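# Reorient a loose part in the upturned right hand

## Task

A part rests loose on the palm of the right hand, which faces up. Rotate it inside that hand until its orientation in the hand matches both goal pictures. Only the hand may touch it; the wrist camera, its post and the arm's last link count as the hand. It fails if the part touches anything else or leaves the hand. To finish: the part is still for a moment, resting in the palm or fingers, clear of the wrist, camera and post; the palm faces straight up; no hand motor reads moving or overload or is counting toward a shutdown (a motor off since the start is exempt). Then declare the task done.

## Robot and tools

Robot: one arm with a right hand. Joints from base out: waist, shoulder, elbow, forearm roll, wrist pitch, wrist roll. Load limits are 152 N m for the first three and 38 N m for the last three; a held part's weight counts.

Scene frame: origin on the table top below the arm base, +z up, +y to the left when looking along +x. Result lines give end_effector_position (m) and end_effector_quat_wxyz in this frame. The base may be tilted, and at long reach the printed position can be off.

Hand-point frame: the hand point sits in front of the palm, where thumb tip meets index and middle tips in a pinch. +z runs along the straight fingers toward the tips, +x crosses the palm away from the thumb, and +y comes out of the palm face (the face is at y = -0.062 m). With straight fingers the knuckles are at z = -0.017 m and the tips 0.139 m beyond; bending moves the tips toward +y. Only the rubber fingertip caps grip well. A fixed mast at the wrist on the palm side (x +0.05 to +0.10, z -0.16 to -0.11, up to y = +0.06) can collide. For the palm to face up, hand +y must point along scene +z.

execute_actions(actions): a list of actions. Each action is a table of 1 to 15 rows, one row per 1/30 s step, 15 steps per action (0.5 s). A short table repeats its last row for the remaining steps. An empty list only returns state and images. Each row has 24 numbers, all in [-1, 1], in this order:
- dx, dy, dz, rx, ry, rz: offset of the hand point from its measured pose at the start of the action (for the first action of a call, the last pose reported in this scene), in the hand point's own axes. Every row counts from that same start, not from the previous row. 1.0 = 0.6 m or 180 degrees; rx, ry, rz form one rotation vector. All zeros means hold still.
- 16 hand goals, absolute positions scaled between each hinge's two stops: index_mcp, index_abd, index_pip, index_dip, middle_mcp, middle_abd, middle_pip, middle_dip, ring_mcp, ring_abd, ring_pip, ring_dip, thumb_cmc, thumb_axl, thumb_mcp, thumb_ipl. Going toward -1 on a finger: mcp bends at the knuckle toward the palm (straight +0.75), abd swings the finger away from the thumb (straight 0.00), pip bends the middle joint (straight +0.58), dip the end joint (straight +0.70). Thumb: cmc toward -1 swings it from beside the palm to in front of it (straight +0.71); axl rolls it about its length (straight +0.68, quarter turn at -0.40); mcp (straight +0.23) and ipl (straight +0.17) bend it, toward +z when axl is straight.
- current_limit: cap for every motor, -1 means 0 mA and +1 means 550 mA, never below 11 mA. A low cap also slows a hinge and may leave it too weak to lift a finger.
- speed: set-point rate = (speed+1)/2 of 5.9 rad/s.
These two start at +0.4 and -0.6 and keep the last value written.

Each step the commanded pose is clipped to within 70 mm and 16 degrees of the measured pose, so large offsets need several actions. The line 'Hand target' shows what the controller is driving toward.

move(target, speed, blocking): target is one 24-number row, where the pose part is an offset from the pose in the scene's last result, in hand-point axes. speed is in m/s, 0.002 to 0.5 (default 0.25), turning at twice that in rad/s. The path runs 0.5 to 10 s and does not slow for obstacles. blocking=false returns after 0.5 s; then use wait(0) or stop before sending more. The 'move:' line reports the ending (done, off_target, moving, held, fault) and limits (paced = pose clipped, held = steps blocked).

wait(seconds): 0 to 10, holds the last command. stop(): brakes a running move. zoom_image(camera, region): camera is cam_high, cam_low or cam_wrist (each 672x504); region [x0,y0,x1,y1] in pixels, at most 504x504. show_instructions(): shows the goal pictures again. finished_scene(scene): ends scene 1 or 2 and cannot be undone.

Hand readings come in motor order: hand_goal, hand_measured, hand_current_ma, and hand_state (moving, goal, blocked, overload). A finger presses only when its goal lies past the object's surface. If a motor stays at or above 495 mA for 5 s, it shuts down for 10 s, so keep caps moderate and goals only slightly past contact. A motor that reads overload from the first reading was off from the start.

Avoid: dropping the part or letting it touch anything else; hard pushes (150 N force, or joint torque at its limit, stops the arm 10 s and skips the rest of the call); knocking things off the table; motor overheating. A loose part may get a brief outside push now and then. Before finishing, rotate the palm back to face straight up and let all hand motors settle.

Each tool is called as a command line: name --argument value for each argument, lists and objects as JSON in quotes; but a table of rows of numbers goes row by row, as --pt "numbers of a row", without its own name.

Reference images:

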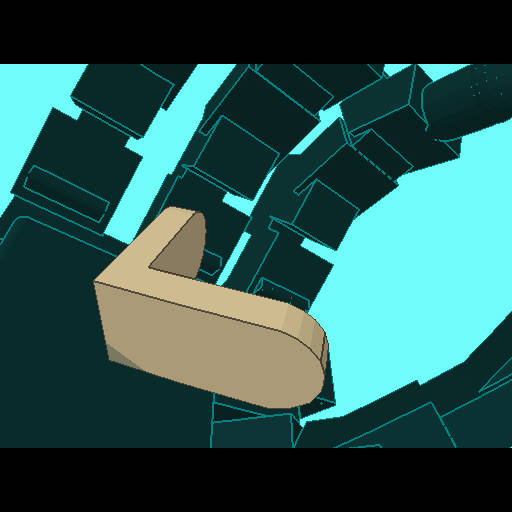

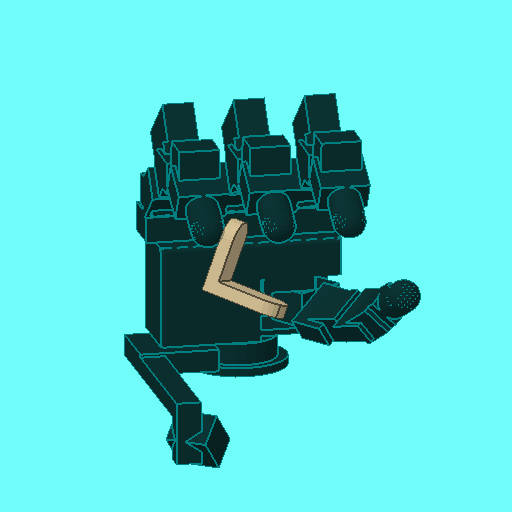

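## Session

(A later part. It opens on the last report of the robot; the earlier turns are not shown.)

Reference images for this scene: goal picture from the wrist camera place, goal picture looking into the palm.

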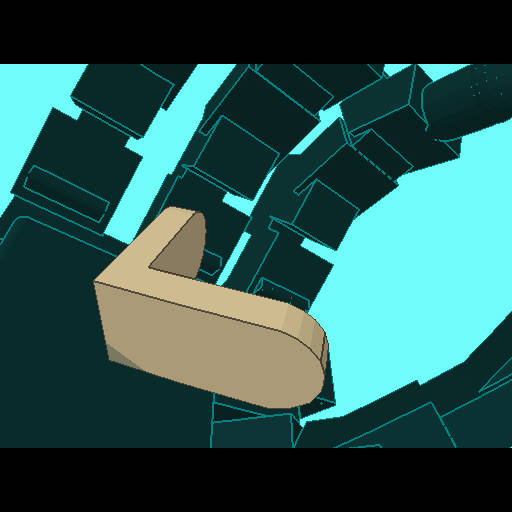

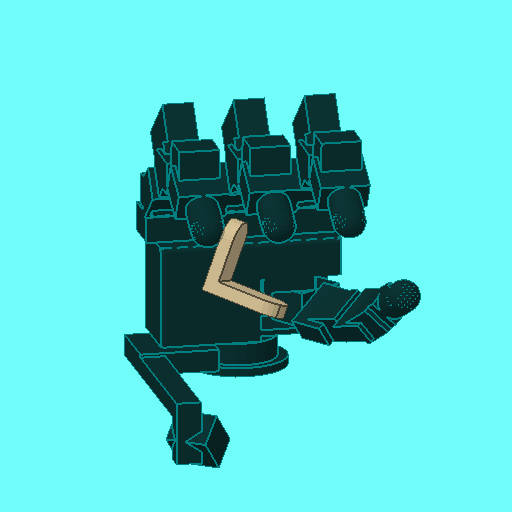

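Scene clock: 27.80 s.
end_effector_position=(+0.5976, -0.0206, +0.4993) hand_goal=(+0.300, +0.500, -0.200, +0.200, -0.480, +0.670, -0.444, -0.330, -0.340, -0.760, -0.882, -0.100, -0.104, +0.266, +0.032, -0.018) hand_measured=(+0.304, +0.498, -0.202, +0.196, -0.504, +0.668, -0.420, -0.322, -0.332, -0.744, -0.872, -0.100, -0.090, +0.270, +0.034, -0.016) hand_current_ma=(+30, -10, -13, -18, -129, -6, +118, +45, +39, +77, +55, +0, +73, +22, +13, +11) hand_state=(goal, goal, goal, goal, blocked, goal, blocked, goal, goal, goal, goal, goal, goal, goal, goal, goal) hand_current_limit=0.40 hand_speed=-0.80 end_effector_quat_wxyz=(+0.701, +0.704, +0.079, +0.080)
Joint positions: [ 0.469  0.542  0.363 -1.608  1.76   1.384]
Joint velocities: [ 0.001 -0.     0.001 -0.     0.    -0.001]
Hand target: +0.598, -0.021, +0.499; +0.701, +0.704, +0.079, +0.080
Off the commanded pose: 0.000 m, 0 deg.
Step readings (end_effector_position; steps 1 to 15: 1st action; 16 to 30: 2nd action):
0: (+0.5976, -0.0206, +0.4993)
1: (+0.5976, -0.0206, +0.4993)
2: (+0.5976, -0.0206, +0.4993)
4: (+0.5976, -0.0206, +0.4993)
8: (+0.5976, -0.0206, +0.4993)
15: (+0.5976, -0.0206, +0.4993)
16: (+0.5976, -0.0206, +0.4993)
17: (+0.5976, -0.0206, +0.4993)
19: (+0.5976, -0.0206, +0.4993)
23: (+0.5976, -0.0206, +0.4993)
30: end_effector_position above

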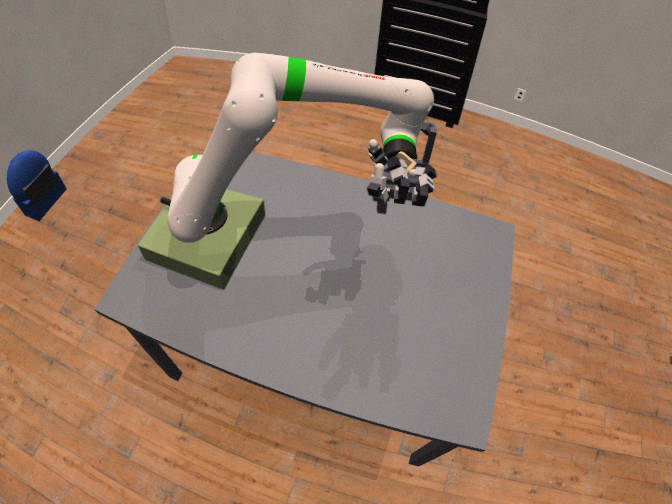

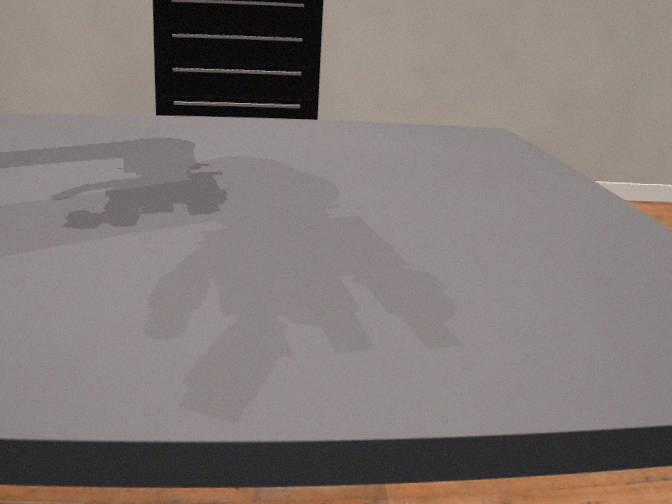

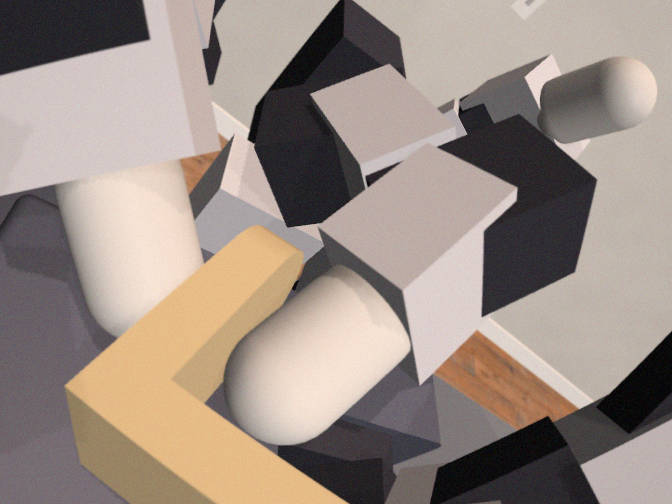

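execute_actions --actions '[[[0,0,0,0,0,0, 0.3,0.5,-0.2,0.2, -0.40,0.67,-0.46,-0.39, -0.35,-0.76,-0.883,-0.06, -0.104,0.266,0.032,-0.018, 0.4,-0.8]]]'

wait --seconds 0.2

Scene clock: 28.50 s.
end_effector_position=(+0.5976, -0.0206, +0.4993) hand_goal=(+0.300, +0.500, -0.200, +0.200, -0.400, +0.670, -0.460, -0.390, -0.350, -0.760, -0.882, -0.060, -0.104, +0.266, +0.032, -0.018) hand_measured=(+0.304, +0.498, -0.202, +0.196, -0.432, +0.668, -0.418, -0.336, -0.332, -0.744, -0.870, -0.074, -0.090, +0.270, +0.034, -0.016) hand_current_ma=(+30, -10, -13, -18, -169, -7, +208, +288, +104, +74, +61, -68, +73, +22, +13, +11) hand_state=(goal, goal, goal, goal, moving, goal, blocked, blocked, goal, goal, goal, goal, goal, goal, goal, goal) hand_current_limit=0.40 hand_speed=-0.80 end_effector_quat_wxyz=(+0.701, +0.704, +0.079, +0.080)
Joint positions: [ 0.469  0.542  0.363 -1.608  1.76   1.384]
Joint velocities: [ 0.     0.     0.001  0.002 -0.     0.   ]
Hand target: +0.598, -0.021, +0.499; +0.701, +0.704, +0.079, +0.080
Off the commanded pose: 0.000 m, 0 deg.
Step readings (end_effector_position):
0: (+0.5976, -0.0206, +0.4993)
1: (+0.5976, -0.0206, +0.4993)
2: (+0.5976, -0.0206, +0.4993)
4: (+0.5976, -0.0206, +0.4993)
8: (+0.5976, -0.0206, +0.4993)
15: end_effector_position above

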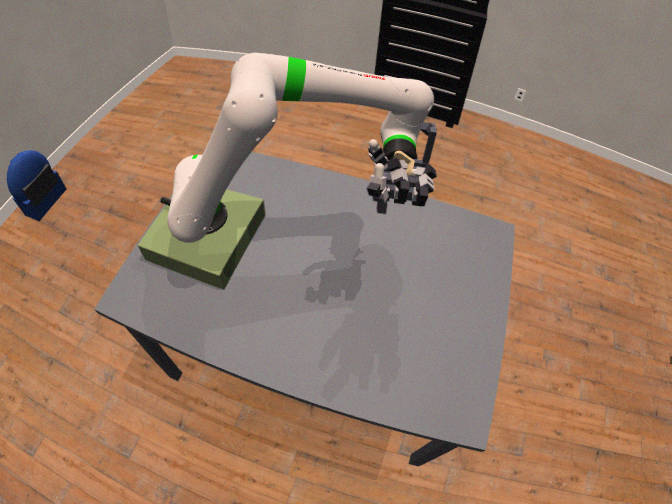

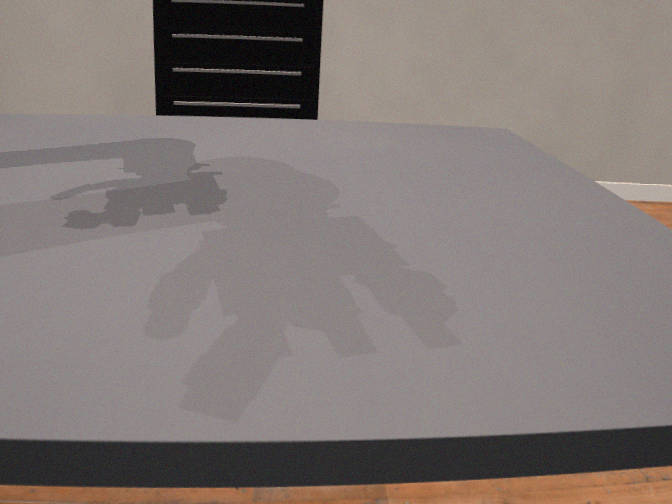

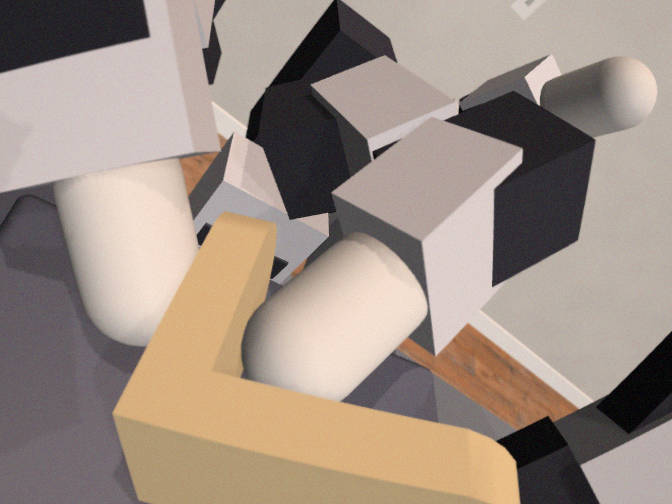

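Scene clock: 28.70 s.
end_effector_position=(+0.5976, -0.0206, +0.4993) hand_goal=(+0.300, +0.500, -0.200, +0.200, -0.400, +0.670, -0.460, -0.390, -0.350, -0.760, -0.882, -0.060, -0.104, +0.266, +0.032, -0.018) hand_measured=(+0.304, +0.498, -0.202, +0.196, -0.432, +0.668, -0.418, -0.336, -0.332, -0.744, -0.870, -0.074, -0.090, +0.270, +0.034, -0.016) hand_current_ma=(+30, -10, -13, -18, -166, -7, +208, +287, +104, +74, +61, -68, +73, +22, +13, +11) hand_state=(goal, goal, goal, goal, blocked, goal, blocked, blocked, goal, goal, goal, goal, goal, goal, goal, goal) hand_current_limit=0.40 hand_speed=-0.80 end_effector_quat_wxyz=(+0.701, +0.704, +0.079, +0.080)
Joint positions: [ 0.469  0.542  0.363 -1.608  1.76   1.384]
Joint velocities: [ 0.    -0.001  0.001  0.001  0.001 -0.   ]
Hand target: +0.598, -0.021, +0.499; +0.701, +0.704, +0.079, +0.080
Off the commanded pose: 0.000 m, 0 deg.
wait: 0.20 s; at rest by 0.17 s

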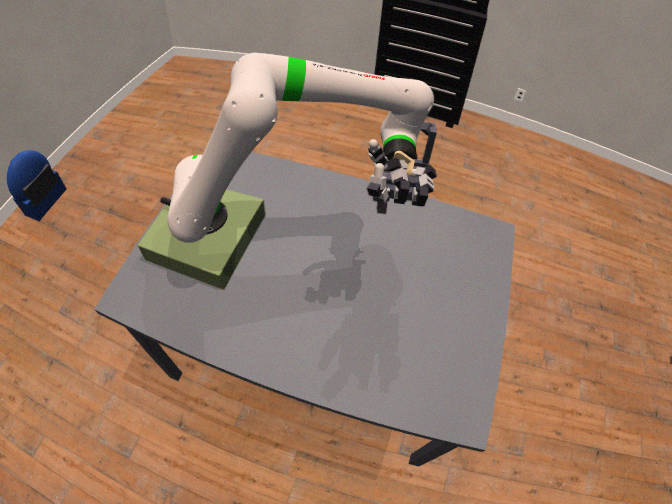

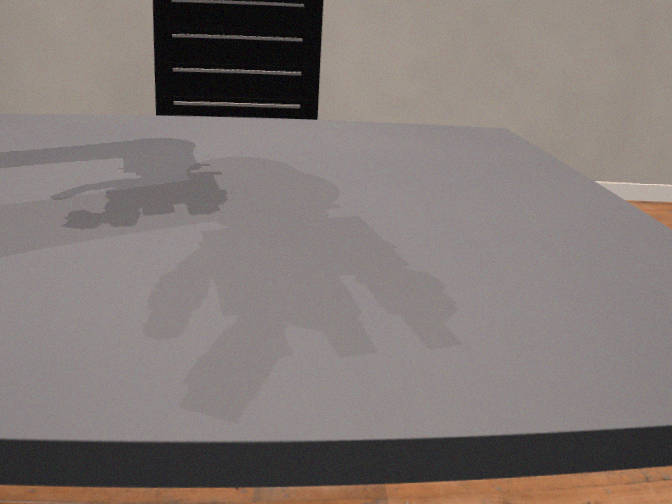

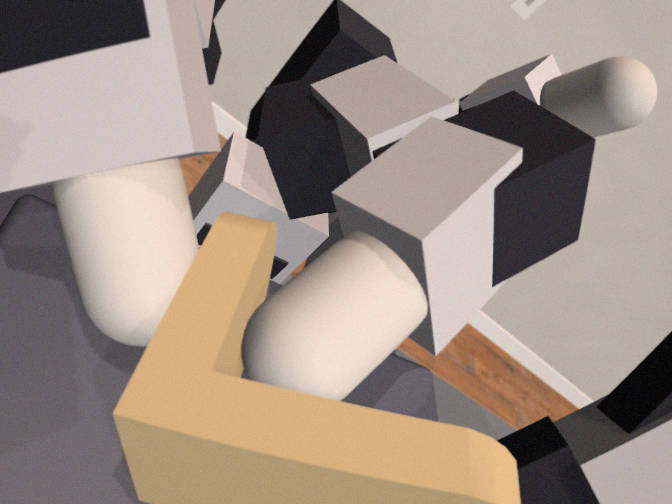

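zoom_image --camera "cam_wrist" --region '[60, 180, 560, 504]'

Region (60, 180, 560, 504) of cam_wrist's 672x504 image, scaled by 1.008, with more detail than that image has; it fills the top 327 rows of this view, and the rest is white.

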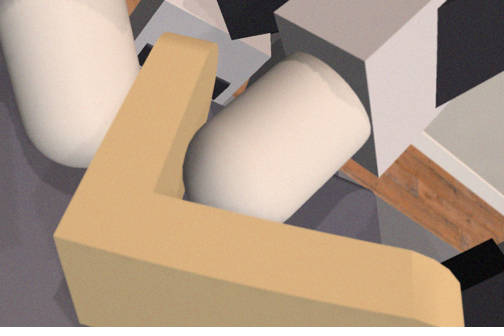

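execute_actions --actions '[[[0,0,0,0,0,0, 0.3,0.5,-0.2,0.2, -0.37,0.67,-0.47,-0.27, -0.35,-0.8,-0.883,-0.10, -0.104,0.266,0.032,-0.018, 0.4,-0.75]]]'

Scene clock: 30.87 s.
end_effector_position=(+0.5976, -0.0206, +0.4993) hand_goal=(+0.300, +0.500, -0.200, +0.200, -0.370, +0.670, -0.470, -0.270, -0.350, -0.800, -0.882, -0.100, -0.104, +0.266, +0.032, -0.018) hand_measured=(+0.304, +0.498, -0.202, +0.196, -0.374, +0.668, -0.450, -0.268, -0.348, -0.792, -0.874, -0.098, -0.090, +0.270, +0.034, -0.016) hand_current_ma=(+30, -10, -13, -18, -18, -7, +97, +7, +8, +39, +44, +9, +73, +22, +13, +11) hand_state=(goal, goal, goal, goal, goal, goal, goal, goal, goal, goal, goal, goal, goal, goal, goal, goal) hand_current_limit=0.40 hand_speed=-0.75 end_effector_quat_wxyz=(+0.701, +0.704, +0.079, +0.080)
Joint positions: [ 0.469  0.542  0.363 -1.608  1.76   1.384]
Joint velocities: [ 0.    -0.     0.     0.001  0.001 -0.   ]
Hand target: +0.598, -0.021, +0.499; +0.701, +0.704, +0.079, +0.080
Off the commanded pose: 0.000 m, 0 deg.
Step readings (end_effector_position):
0: (+0.5976, -0.0206, +0.4993)
1: (+0.5976, -0.0206, +0.4993)
2: (+0.5976, -0.0206, +0.4993)
4: (+0.5976, -0.0206, +0.4993)
8: (+0.5976, -0.0206, +0.4993)
15: end_effector_position above

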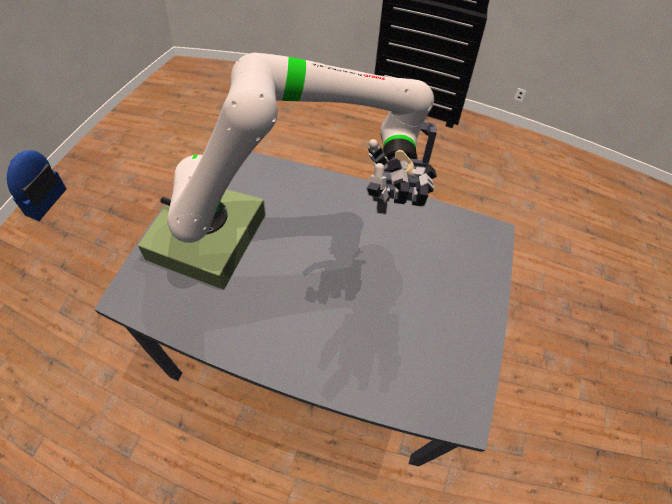

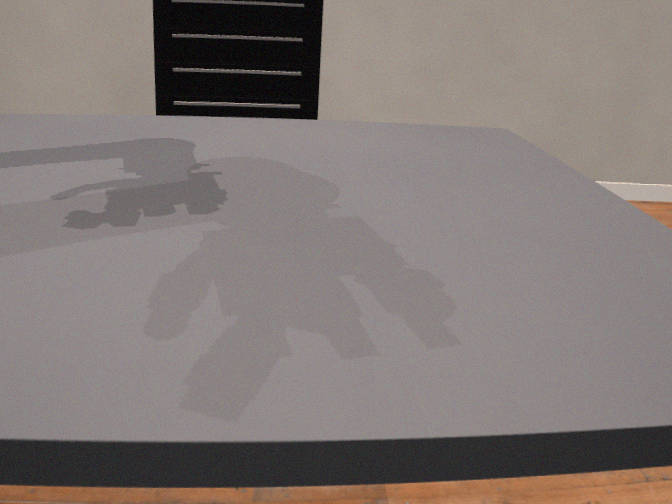

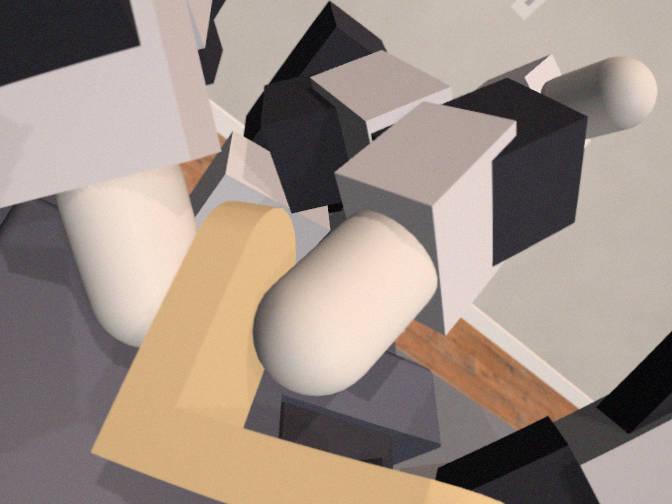

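execute_actions --actions '[[[0,0,0,0,0,0, 0.3,0.5,-0.2,0.2, -0.43,0.67,-0.48,-0.26, -0.42,-0.82,-0.883,-0.12, -0.104,0.266,0.032,-0.018, 0.4,-0.75]]]'

zoom_image --camera "cam_high" --region '[360, 125, 440, 205]'

Scene clock: 31.53 s.
end_effector_position=(+0.5976, -0.0206, +0.4993) hand_goal=(+0.300, +0.500, -0.200, +0.200, -0.430, +0.670, -0.480, -0.260, -0.420, -0.820, -0.882, -0.120, -0.104, +0.266, +0.032, -0.018) hand_measured=(+0.304, +0.498, -0.202, +0.196, -0.420, +0.668, -0.458, -0.256, -0.394, -0.814, -0.872, -0.118, -0.090, +0.270, +0.034, -0.016) hand_current_ma=(+30, -10, -13, -18, +54, -7, +111, +17, +140, +27, +51, +15, +73, +22, +13, +11) hand_state=(goal, goal, goal, goal, goal, goal, blocked, goal, blocked, goal, goal, goal, goal, goal, goal, goal) hand_current_limit=0.40 hand_speed=-0.75 end_effector_quat_wxyz=(+0.701, +0.704, +0.079, +0.080)
Joint positions: [ 0.469  0.542  0.363 -1.608  1.76   1.384]
Joint velocities: [-0.     0.    -0.     0.001 -0.001 -0.   ]
Hand target: +0.598, -0.021, +0.499; +0.701, +0.704, +0.079, +0.080
Off the commanded pose: 0.000 m, 0 deg.
Step readings (end_effector_position):
0: (+0.5976, -0.0206, +0.4993)
1: (+0.5976, -0.0206, +0.4993)
2: (+0.5976, -0.0206, +0.4993)
4: (+0.5976, -0.0206, +0.4993)
8: (+0.5976, -0.0206, +0.4993)
15: end_effector_position above

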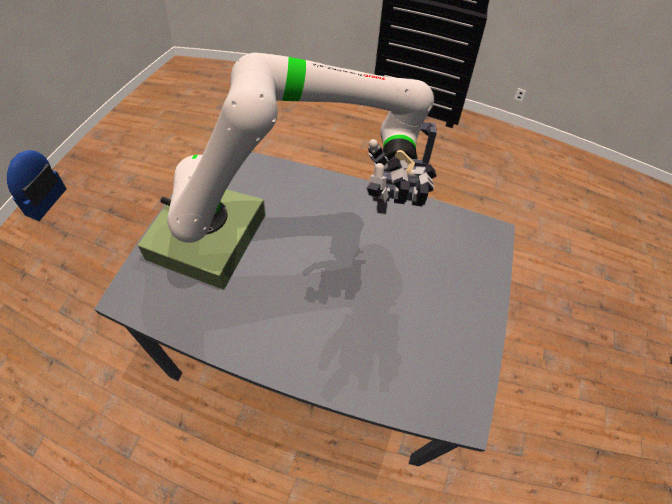

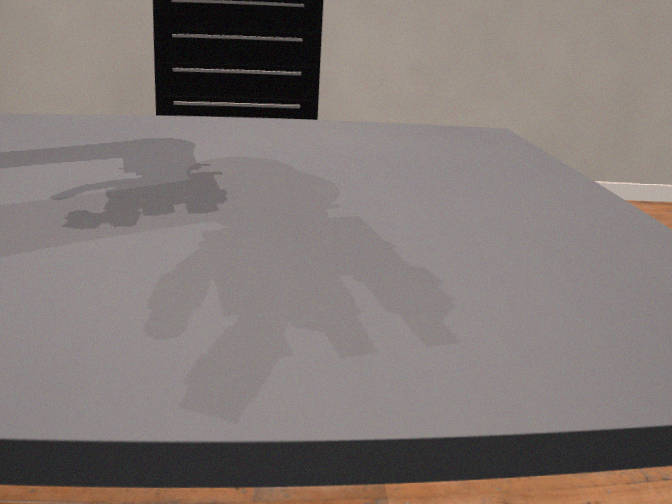

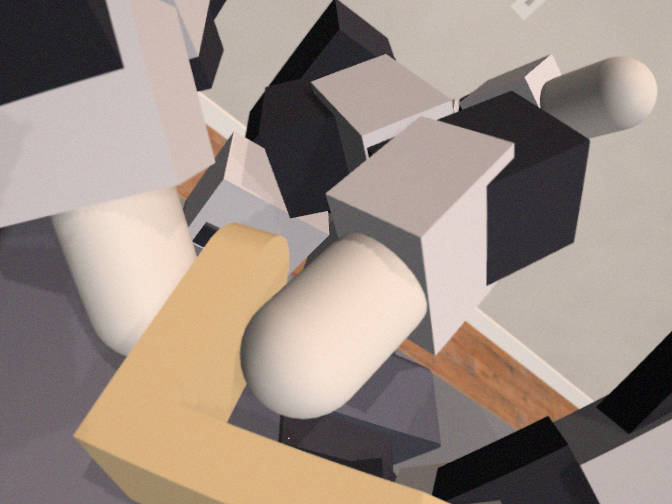

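Region (360, 125, 440, 205) of cam_high's 672x504 image, scaled by 6.300, with more detail than that image has.

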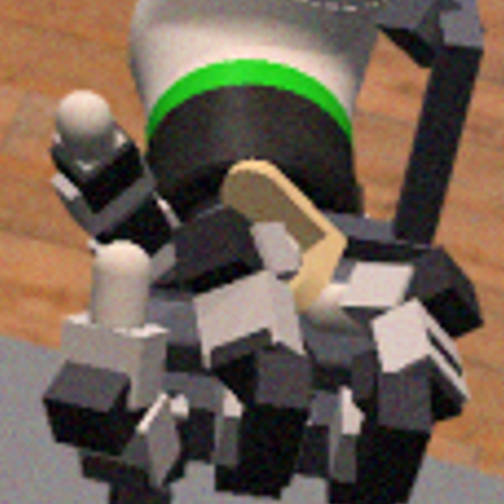

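execute_actions --actions '[[[0,0,0,0,0,0, 0.3,0.3,-0.1,0.3, -0.43,0.67,-0.48,-0.26, -0.42,-0.82,-0.883,-0.12, 0.95,-0.4,0.0,-0.5, 0.4,0.3]],[[0,0,0,0,0,0, 0.3,0.3,-0.1,0.3, -0.43,0.67,-0.48,-0.26, -0.42,-0.82,-0.883,-0.12, 0.97,-0.4,-0.75,-0.97, 0.4,0.3]]]'

wait --seconds 0.3

zoom_image --camera "cam_high" --region '[350, 125, 440, 215]'

Scene clock: 33.17 s.
end_effector_position=(+0.5976, -0.0206, +0.4993) hand_goal=(+0.300, +0.300, -0.100, +0.300, -0.430, +0.670, -0.480, -0.260, -0.420, -0.820, -0.882, -0.120, +0.970, -0.400, -0.750, -0.970) hand_measured=(+0.306, +0.304, -0.102, +0.296, -0.420, +0.668, -0.458, -0.256, -0.394, -0.814, -0.872, -0.118, +0.976, -0.398, -0.322, -0.790) hand_current_ma=(+33, +22, -11, -17, +54, -7, +111, +17, +140, +27, +51, +15, +32, +14, +92, +55) hand_state=(goal, goal, goal, goal, goal, goal, blocked, goal, blocked, goal, goal, goal, moving, goal, moving, moving) hand_current_limit=0.40 hand_speed=0.30 end_effector_quat_wxyz=(+0.701, +0.704, +0.079, +0.080)
Joint positions: [ 0.469  0.542  0.363 -1.608  1.76   1.384]
Joint velocities: [ 0.001 -0.001  0.     0.002  0.    -0.001]
Hand target: +0.598, -0.021, +0.499; +0.701, +0.704, +0.079, +0.080
Off the commanded pose: 0.000 m, 0 deg.
Step readings (end_effector_position; steps 1 to 15: 1st action; 16 to 30: 2nd action):
0: (+0.5976, -0.0206, +0.4993)
1: (+0.5976, -0.0206, +0.4993)
2: (+0.5976, -0.0206, +0.4993)
4: (+0.5976, -0.0206, +0.4993)
8: (+0.5976, -0.0206, +0.4993)
15: (+0.5976, -0.0206, +0.4993)
16: (+0.5976, -0.0206, +0.4993)
17: (+0.5976, -0.0206, +0.4993)
19: (+0.5976, -0.0206, +0.4993)
23: (+0.5976, -0.0206, +0.4993)
30: end_effector_position above

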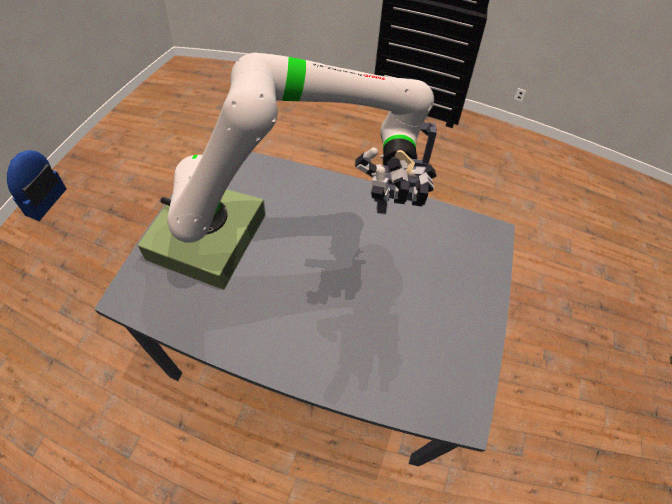

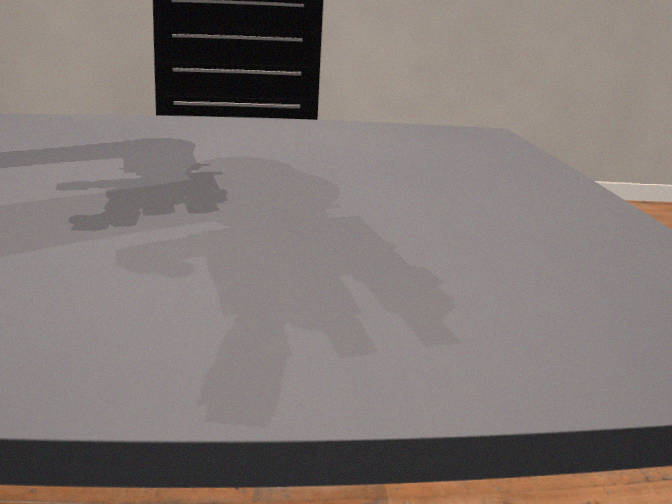

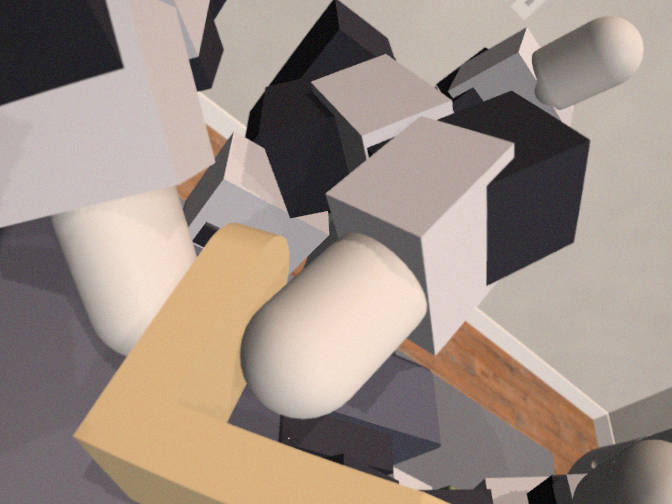

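Scene clock: 33.47 s.
end_effector_position=(+0.5976, -0.0206, +0.4993) hand_goal=(+0.300, +0.300, -0.100, +0.300, -0.430, +0.670, -0.480, -0.260, -0.420, -0.820, -0.882, -0.120, +0.970, -0.400, -0.750, -0.970) hand_measured=(+0.306, +0.304, -0.102, +0.296, -0.420, +0.668, -0.458, -0.256, -0.394, -0.814, -0.872, -0.118, +0.976, -0.398, -0.560, -0.970) hand_current_ma=(+33, +22, -11, -17, +54, -7, +111, +17, +140, +27, +51, +15, +30, +14, +72, +2) hand_state=(goal, goal, goal, goal, goal, goal, blocked, goal, blocked, goal, goal, goal, goal, goal, moving, moving) hand_current_limit=0.40 hand_speed=0.30 end_effector_quat_wxyz=(+0.701, +0.704, +0.079, +0.080)
Joint positions: [ 0.469  0.542  0.363 -1.608  1.76   1.384]
Joint velocities: [ 0.     0.    -0.     0.     0.    -0.001]
Hand target: +0.598, -0.021, +0.499; +0.701, +0.704, +0.079, +0.080
Off the commanded pose: 0.000 m, 0 deg.
wait: 0.30 s; no rest

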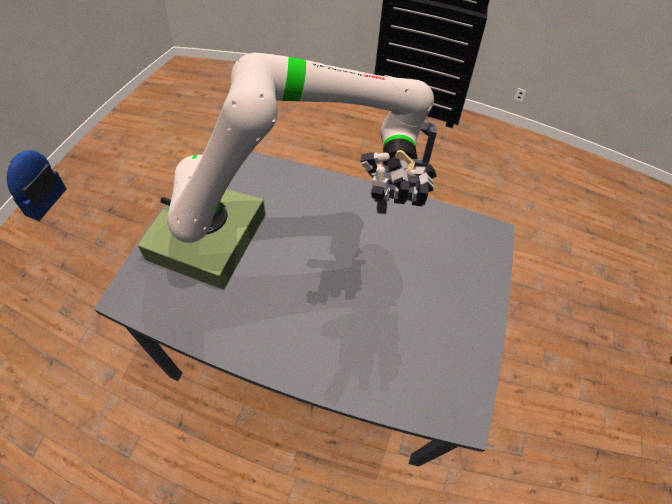

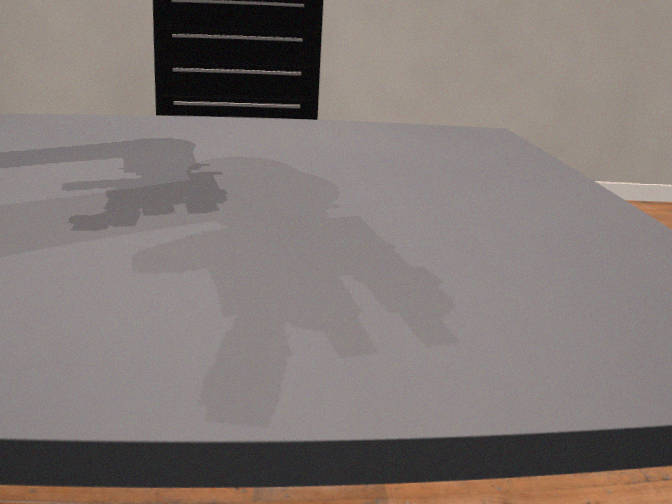

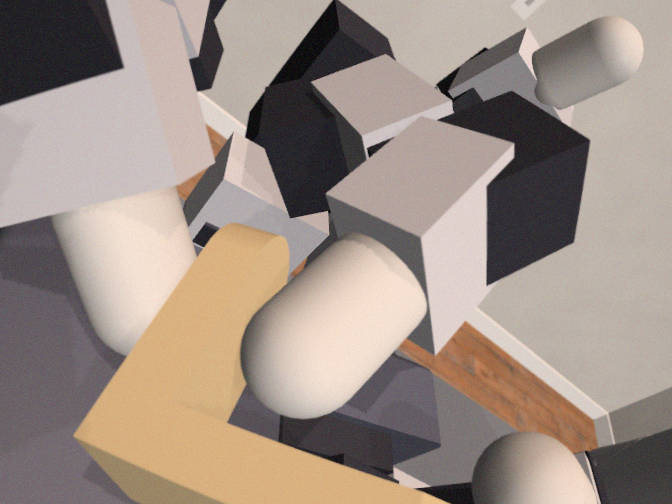

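Region (350, 125, 440, 215) of cam_high's 672x504 image, scaled by 5.600, with more detail than that image has.

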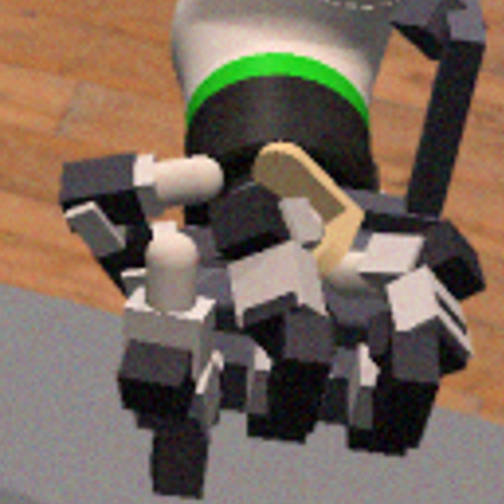

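execute_actions --actions '[[[0,0,0,0,0,0, 0.3,0.3,-0.1,0.3, -0.43,0.67,-0.48,-0.26, -0.42,-0.82,-0.883,-0.12, 0.97,-0.62,-0.88,-0.97, 0.4,-0.3]]]'

zoom_image --camera "cam_high" --region '[350, 125, 440, 215]'

Scene clock: 34.17 s.
end_effector_position=(+0.5976, -0.0206, +0.4993) hand_goal=(+0.300, +0.300, -0.100, +0.300, -0.430, +0.670, -0.480, -0.260, -0.420, -0.820, -0.882, -0.120, +0.970, -0.620, -0.880, -0.970) hand_measured=(+0.306, +0.304, -0.102, +0.296, -0.426, +0.668, -0.458, -0.252, -0.394, -0.814, -0.872, -0.118, +0.976, -0.618, -0.878, -0.970) hand_current_ma=(+33, +22, -11, -17, +22, -6, +111, +38, +140, +26, +51, +11, +30, +10, +8, +0) hand_state=(goal, goal, goal, goal, goal, goal, blocked, goal, blocked, goal, goal, goal, goal, goal, goal, goal) hand_current_limit=0.40 hand_speed=-0.30 end_effector_quat_wxyz=(+0.701, +0.704, +0.079, +0.080)
Joint positions: [ 0.469  0.542  0.363 -1.608  1.76   1.384]
Joint velocities: [0.    0.001 0.    0.002 0.    0.002]
Hand target: +0.598, -0.021, +0.499; +0.701, +0.704, +0.079, +0.080
Off the commanded pose: 0.000 m, 0 deg.
Step readings (end_effector_position):
0: (+0.5976, -0.0206, +0.4993)
1: (+0.5976, -0.0206, +0.4993)
2: (+0.5976, -0.0206, +0.4993)
4: (+0.5976, -0.0206, +0.4993)
8: (+0.5976, -0.0206, +0.4993)
15: end_effector_position above

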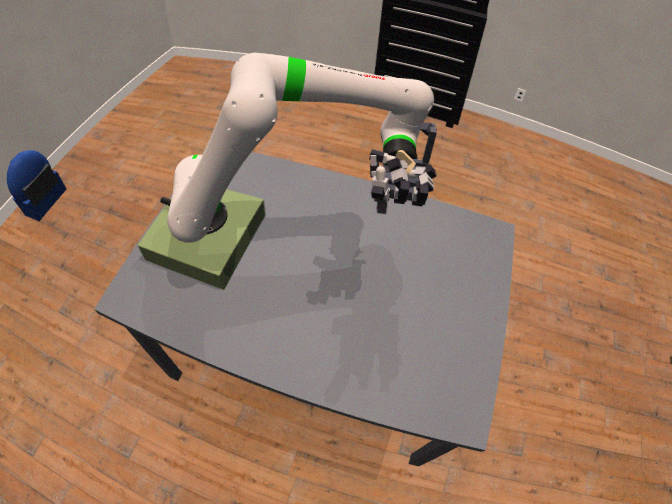

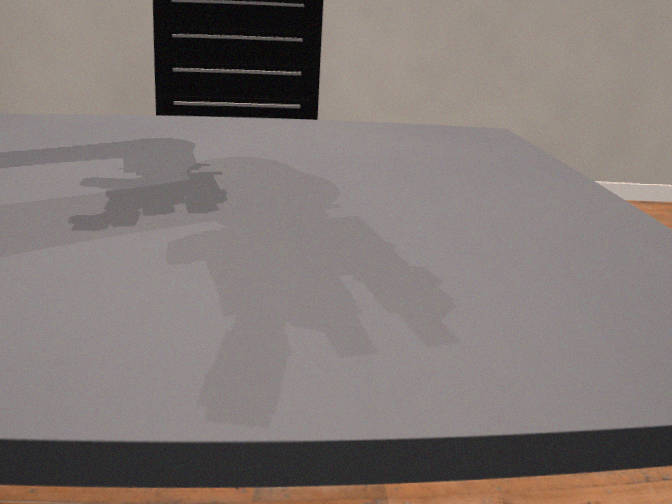

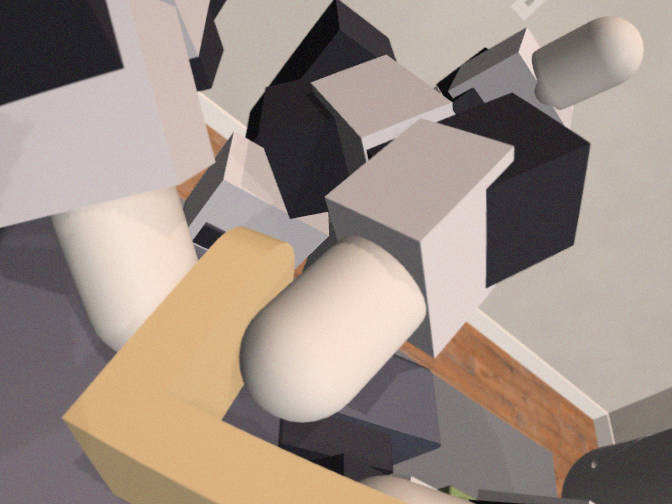

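Region (350, 125, 440, 215) of cam_high's 672x504 image, scaled by 5.600, with more detail than that image has.

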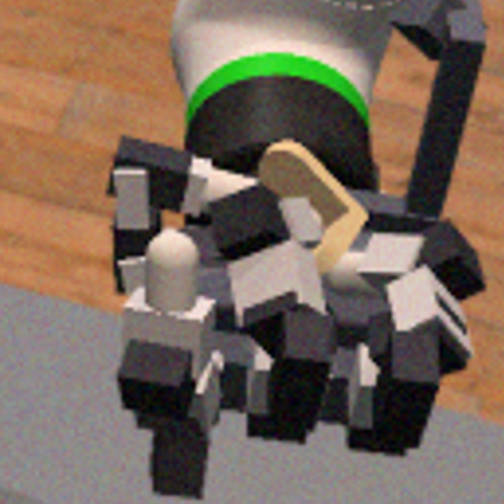

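execute_actions --actions '[[[0,0,0,0,0,0, 0.3,0.3,-0.1,0.3, -0.43,0.67,-0.48,-0.26, -0.42,-0.82,-0.883,-0.12, 1,-0.6,-0.62,-1, 0.4,-0.2]],[[0,0,0,0,0,0, 0.3,0.3,-0.1,0.3, -0.43,0.67,-0.48,-0.26, -0.42,-0.82,-0.883,-0.12, 1,-0.9,-0.62,-1, 0.4,-0.2]],[[0,0,0,0,0,0, 0.3,0.3,-0.1,0.3, -0.43,0.67,-0.48,-0.26, -0.42,-0.82,-0.883,-0.12, 1,-0.9,-0.85,-1, 0.4,-0.3]]]'

zoom_image --camera "cam_high" --region '[350, 125, 440, 215]'

Scene clock: 35.87 s.
end_effector_position=(+0.5976, -0.0206, +0.4993) hand_goal=(+0.300, +0.300, -0.100, +0.300, -0.430, +0.670, -0.480, -0.260, -0.420, -0.820, -0.882, -0.120, +1.000, -0.900, -0.850, -1.000) hand_measured=(+0.306, +0.304, -0.102, +0.296, -0.426, +0.668, -0.458, -0.252, -0.394, -0.814, -0.872, -0.118, +1.000, -0.900, -0.848, -1.000) hand_current_ma=(+33, +22, -11, -17, +22, -6, +111, +38, +140, +26, +53, +11, +0, -2, +13, +3) hand_state=(goal, goal, goal, goal, goal, goal, blocked, goal, blocked, goal, goal, goal, goal, goal, goal, goal) hand_current_limit=0.40 hand_speed=-0.30 end_effector_quat_wxyz=(+0.701, +0.704, +0.079, +0.080)
Joint positions: [ 0.469  0.542  0.363 -1.608  1.76   1.384]
Joint velocities: [-0.001 -0.    -0.001 -0.001  0.002  0.002]
Hand target: +0.598, -0.021, +0.499; +0.701, +0.704, +0.079, +0.080
Off the commanded pose: 0.000 m, 0 deg.
Step readings (end_effector_position; steps 1 to 15: 1st action; 16 to 30: 2nd action; 31 to 45: 3rd action):
0: (+0.5976, -0.0206, +0.4993)
1: (+0.5976, -0.0206, +0.4993)
2: (+0.5976, -0.0206, +0.4993)
4: (+0.5976, -0.0206, +0.4993)
8: (+0.5976, -0.0206, +0.4993)
15: (+0.5976, -0.0206, +0.4993)
16: (+0.5976, -0.0206, +0.4993)
17: (+0.5976, -0.0206, +0.4993)
19: (+0.5976, -0.0206, +0.4993)
23: (+0.5976, -0.0206, +0.4993)
30: (+0.5976, -0.0206, +0.4993)
31: (+0.5976, -0.0206, +0.4993)
32: (+0.5976, -0.0206, +0.4993)
34: (+0.5976, -0.0206, +0.4993)
38: (+0.5976, -0.0206, +0.4993)
45: end_effector_position above

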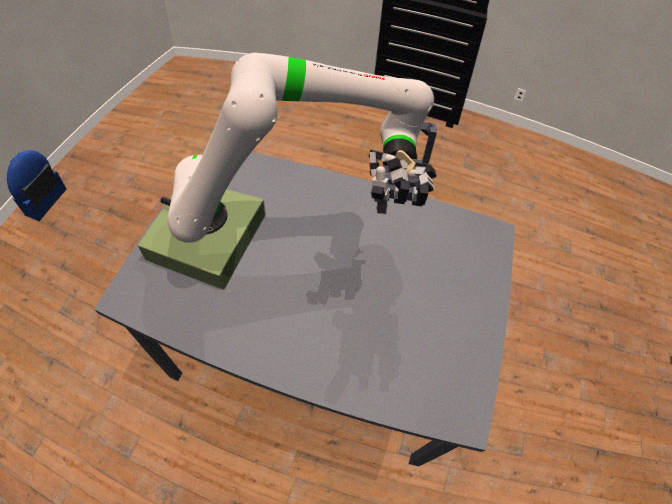

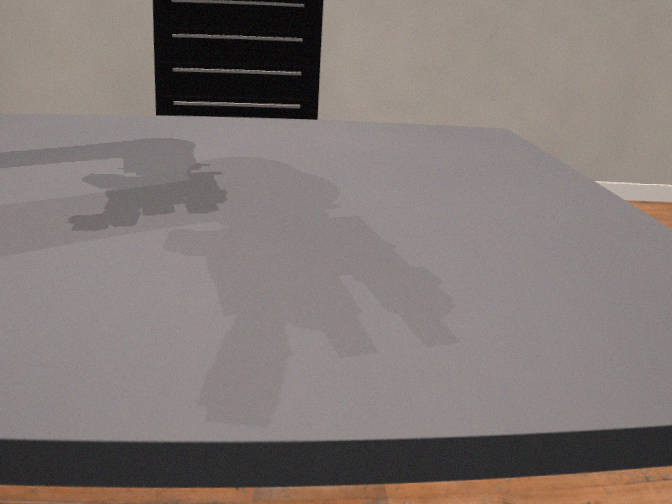

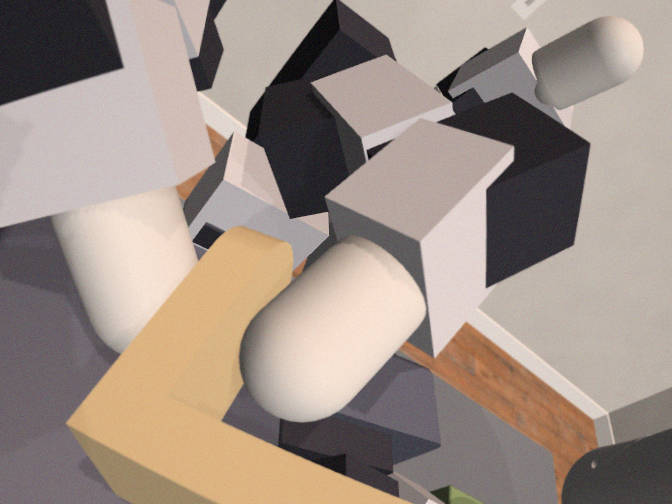

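Region (350, 125, 440, 215) of cam_high's 672x504 image, scaled by 5.600, with more detail than that image has.

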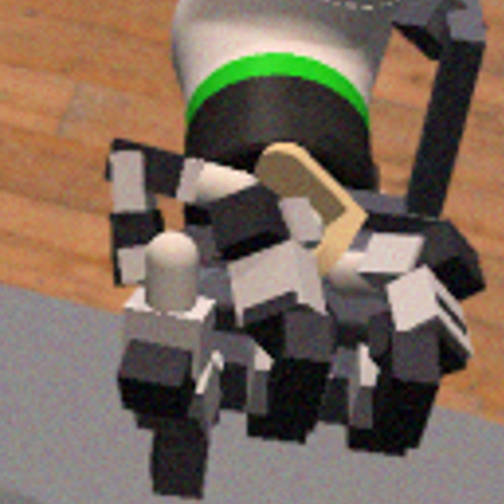

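execute_actions --actions '[[[0,0,0,0,0,0, 0.3,0.3,-0.1,0.3, -0.43,0.67,-0.48,-0.26, -0.42,-0.82,-0.883,-0.12, 1,-0.9,-0.96,-0.88, 0.4,-0.5]],[[0,0,0,0,0,0, 0.3,0.3,-0.1,0.3, -0.43,0.67,-0.48,-0.26, -0.42,-0.82,-0.883,-0.12, 1,-0.82,-0.96,-0.88, 0.4,-0.7]]]'

zoom_image --camera "cam_high" --region '[350, 125, 440, 215]'

Scene clock: 37.00 s.
end_effector_position=(+0.5976, -0.0206, +0.4993) hand_goal=(+0.300, +0.300, -0.100, +0.300, -0.430, +0.670, -0.480, -0.260, -0.420, -0.820, -0.882, -0.120, +1.000, -0.820, -0.960, -0.880) hand_measured=(+0.306, +0.304, -0.102, +0.296, -0.424, +0.670, -0.458, -0.252, -0.394, -0.814, -0.872, -0.118, +1.000, -0.828, -0.958, -0.884) hand_current_ma=(+33, +22, -11, -17, +30, -4, +111, +38, +139, +26, +53, +9, +0, -48, +12, -33) hand_state=(goal, goal, goal, goal, goal, goal, blocked, goal, blocked, goal, goal, goal, goal, goal, goal, goal) hand_current_limit=0.40 hand_speed=-0.70 end_effector_quat_wxyz=(+0.701, +0.704, +0.079, +0.080)
Joint positions: [ 0.469  0.542  0.363 -1.608  1.76   1.384]
Joint velocities: [ 0.    -0.001 -0.    -0.001  0.     0.002]
Hand target: +0.598, -0.021, +0.499; +0.701, +0.704, +0.079, +0.080
Off the commanded pose: 0.000 m, 0 deg.
Step readings (end_effector_position; steps 1 to 15: 1st action; 16 to 30: 2nd action):
0: (+0.5976, -0.0206, +0.4993)
1: (+0.5976, -0.0206, +0.4993)
2: (+0.5976, -0.0206, +0.4993)
4: (+0.5976, -0.0206, +0.4993)
8: (+0.5976, -0.0206, +0.4993)
15: (+0.5976, -0.0206, +0.4993)
16: (+0.5976, -0.0206, +0.4993)
17: (+0.5976, -0.0206, +0.4993)
19: (+0.5976, -0.0206, +0.4993)
23: (+0.5976, -0.0206, +0.4993)
30: end_effector_position above

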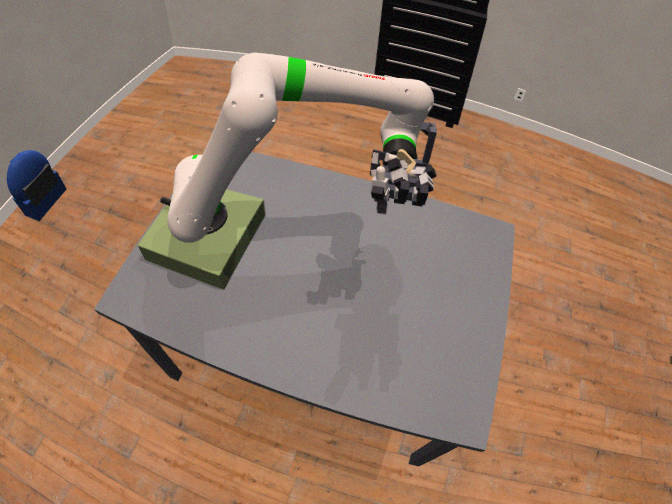

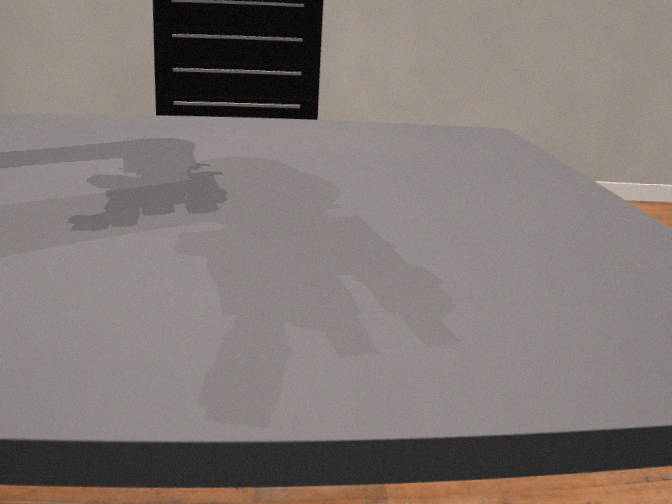

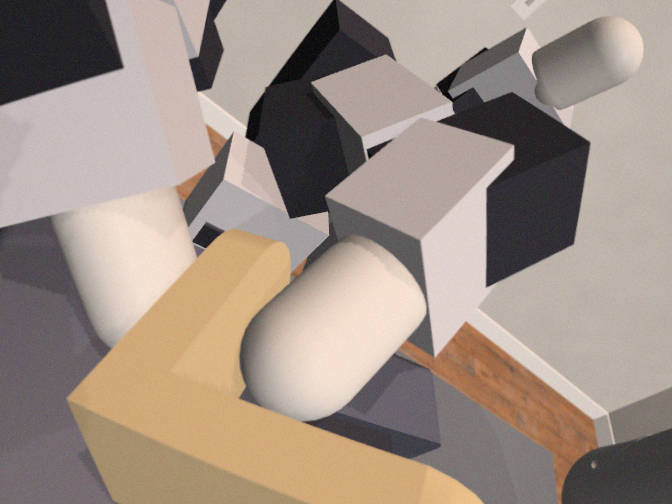

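Region (350, 125, 440, 215) of cam_high's 672x504 image, scaled by 5.600, with more detail than that image has.

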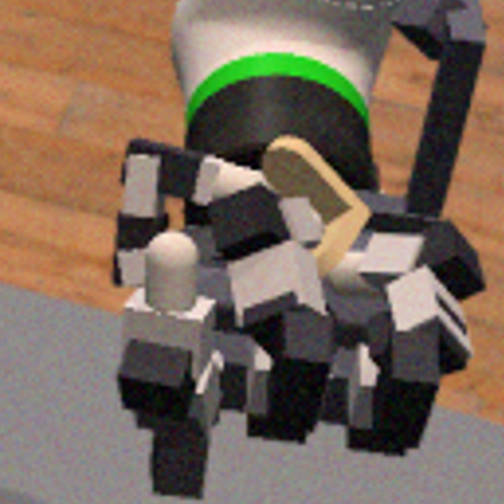

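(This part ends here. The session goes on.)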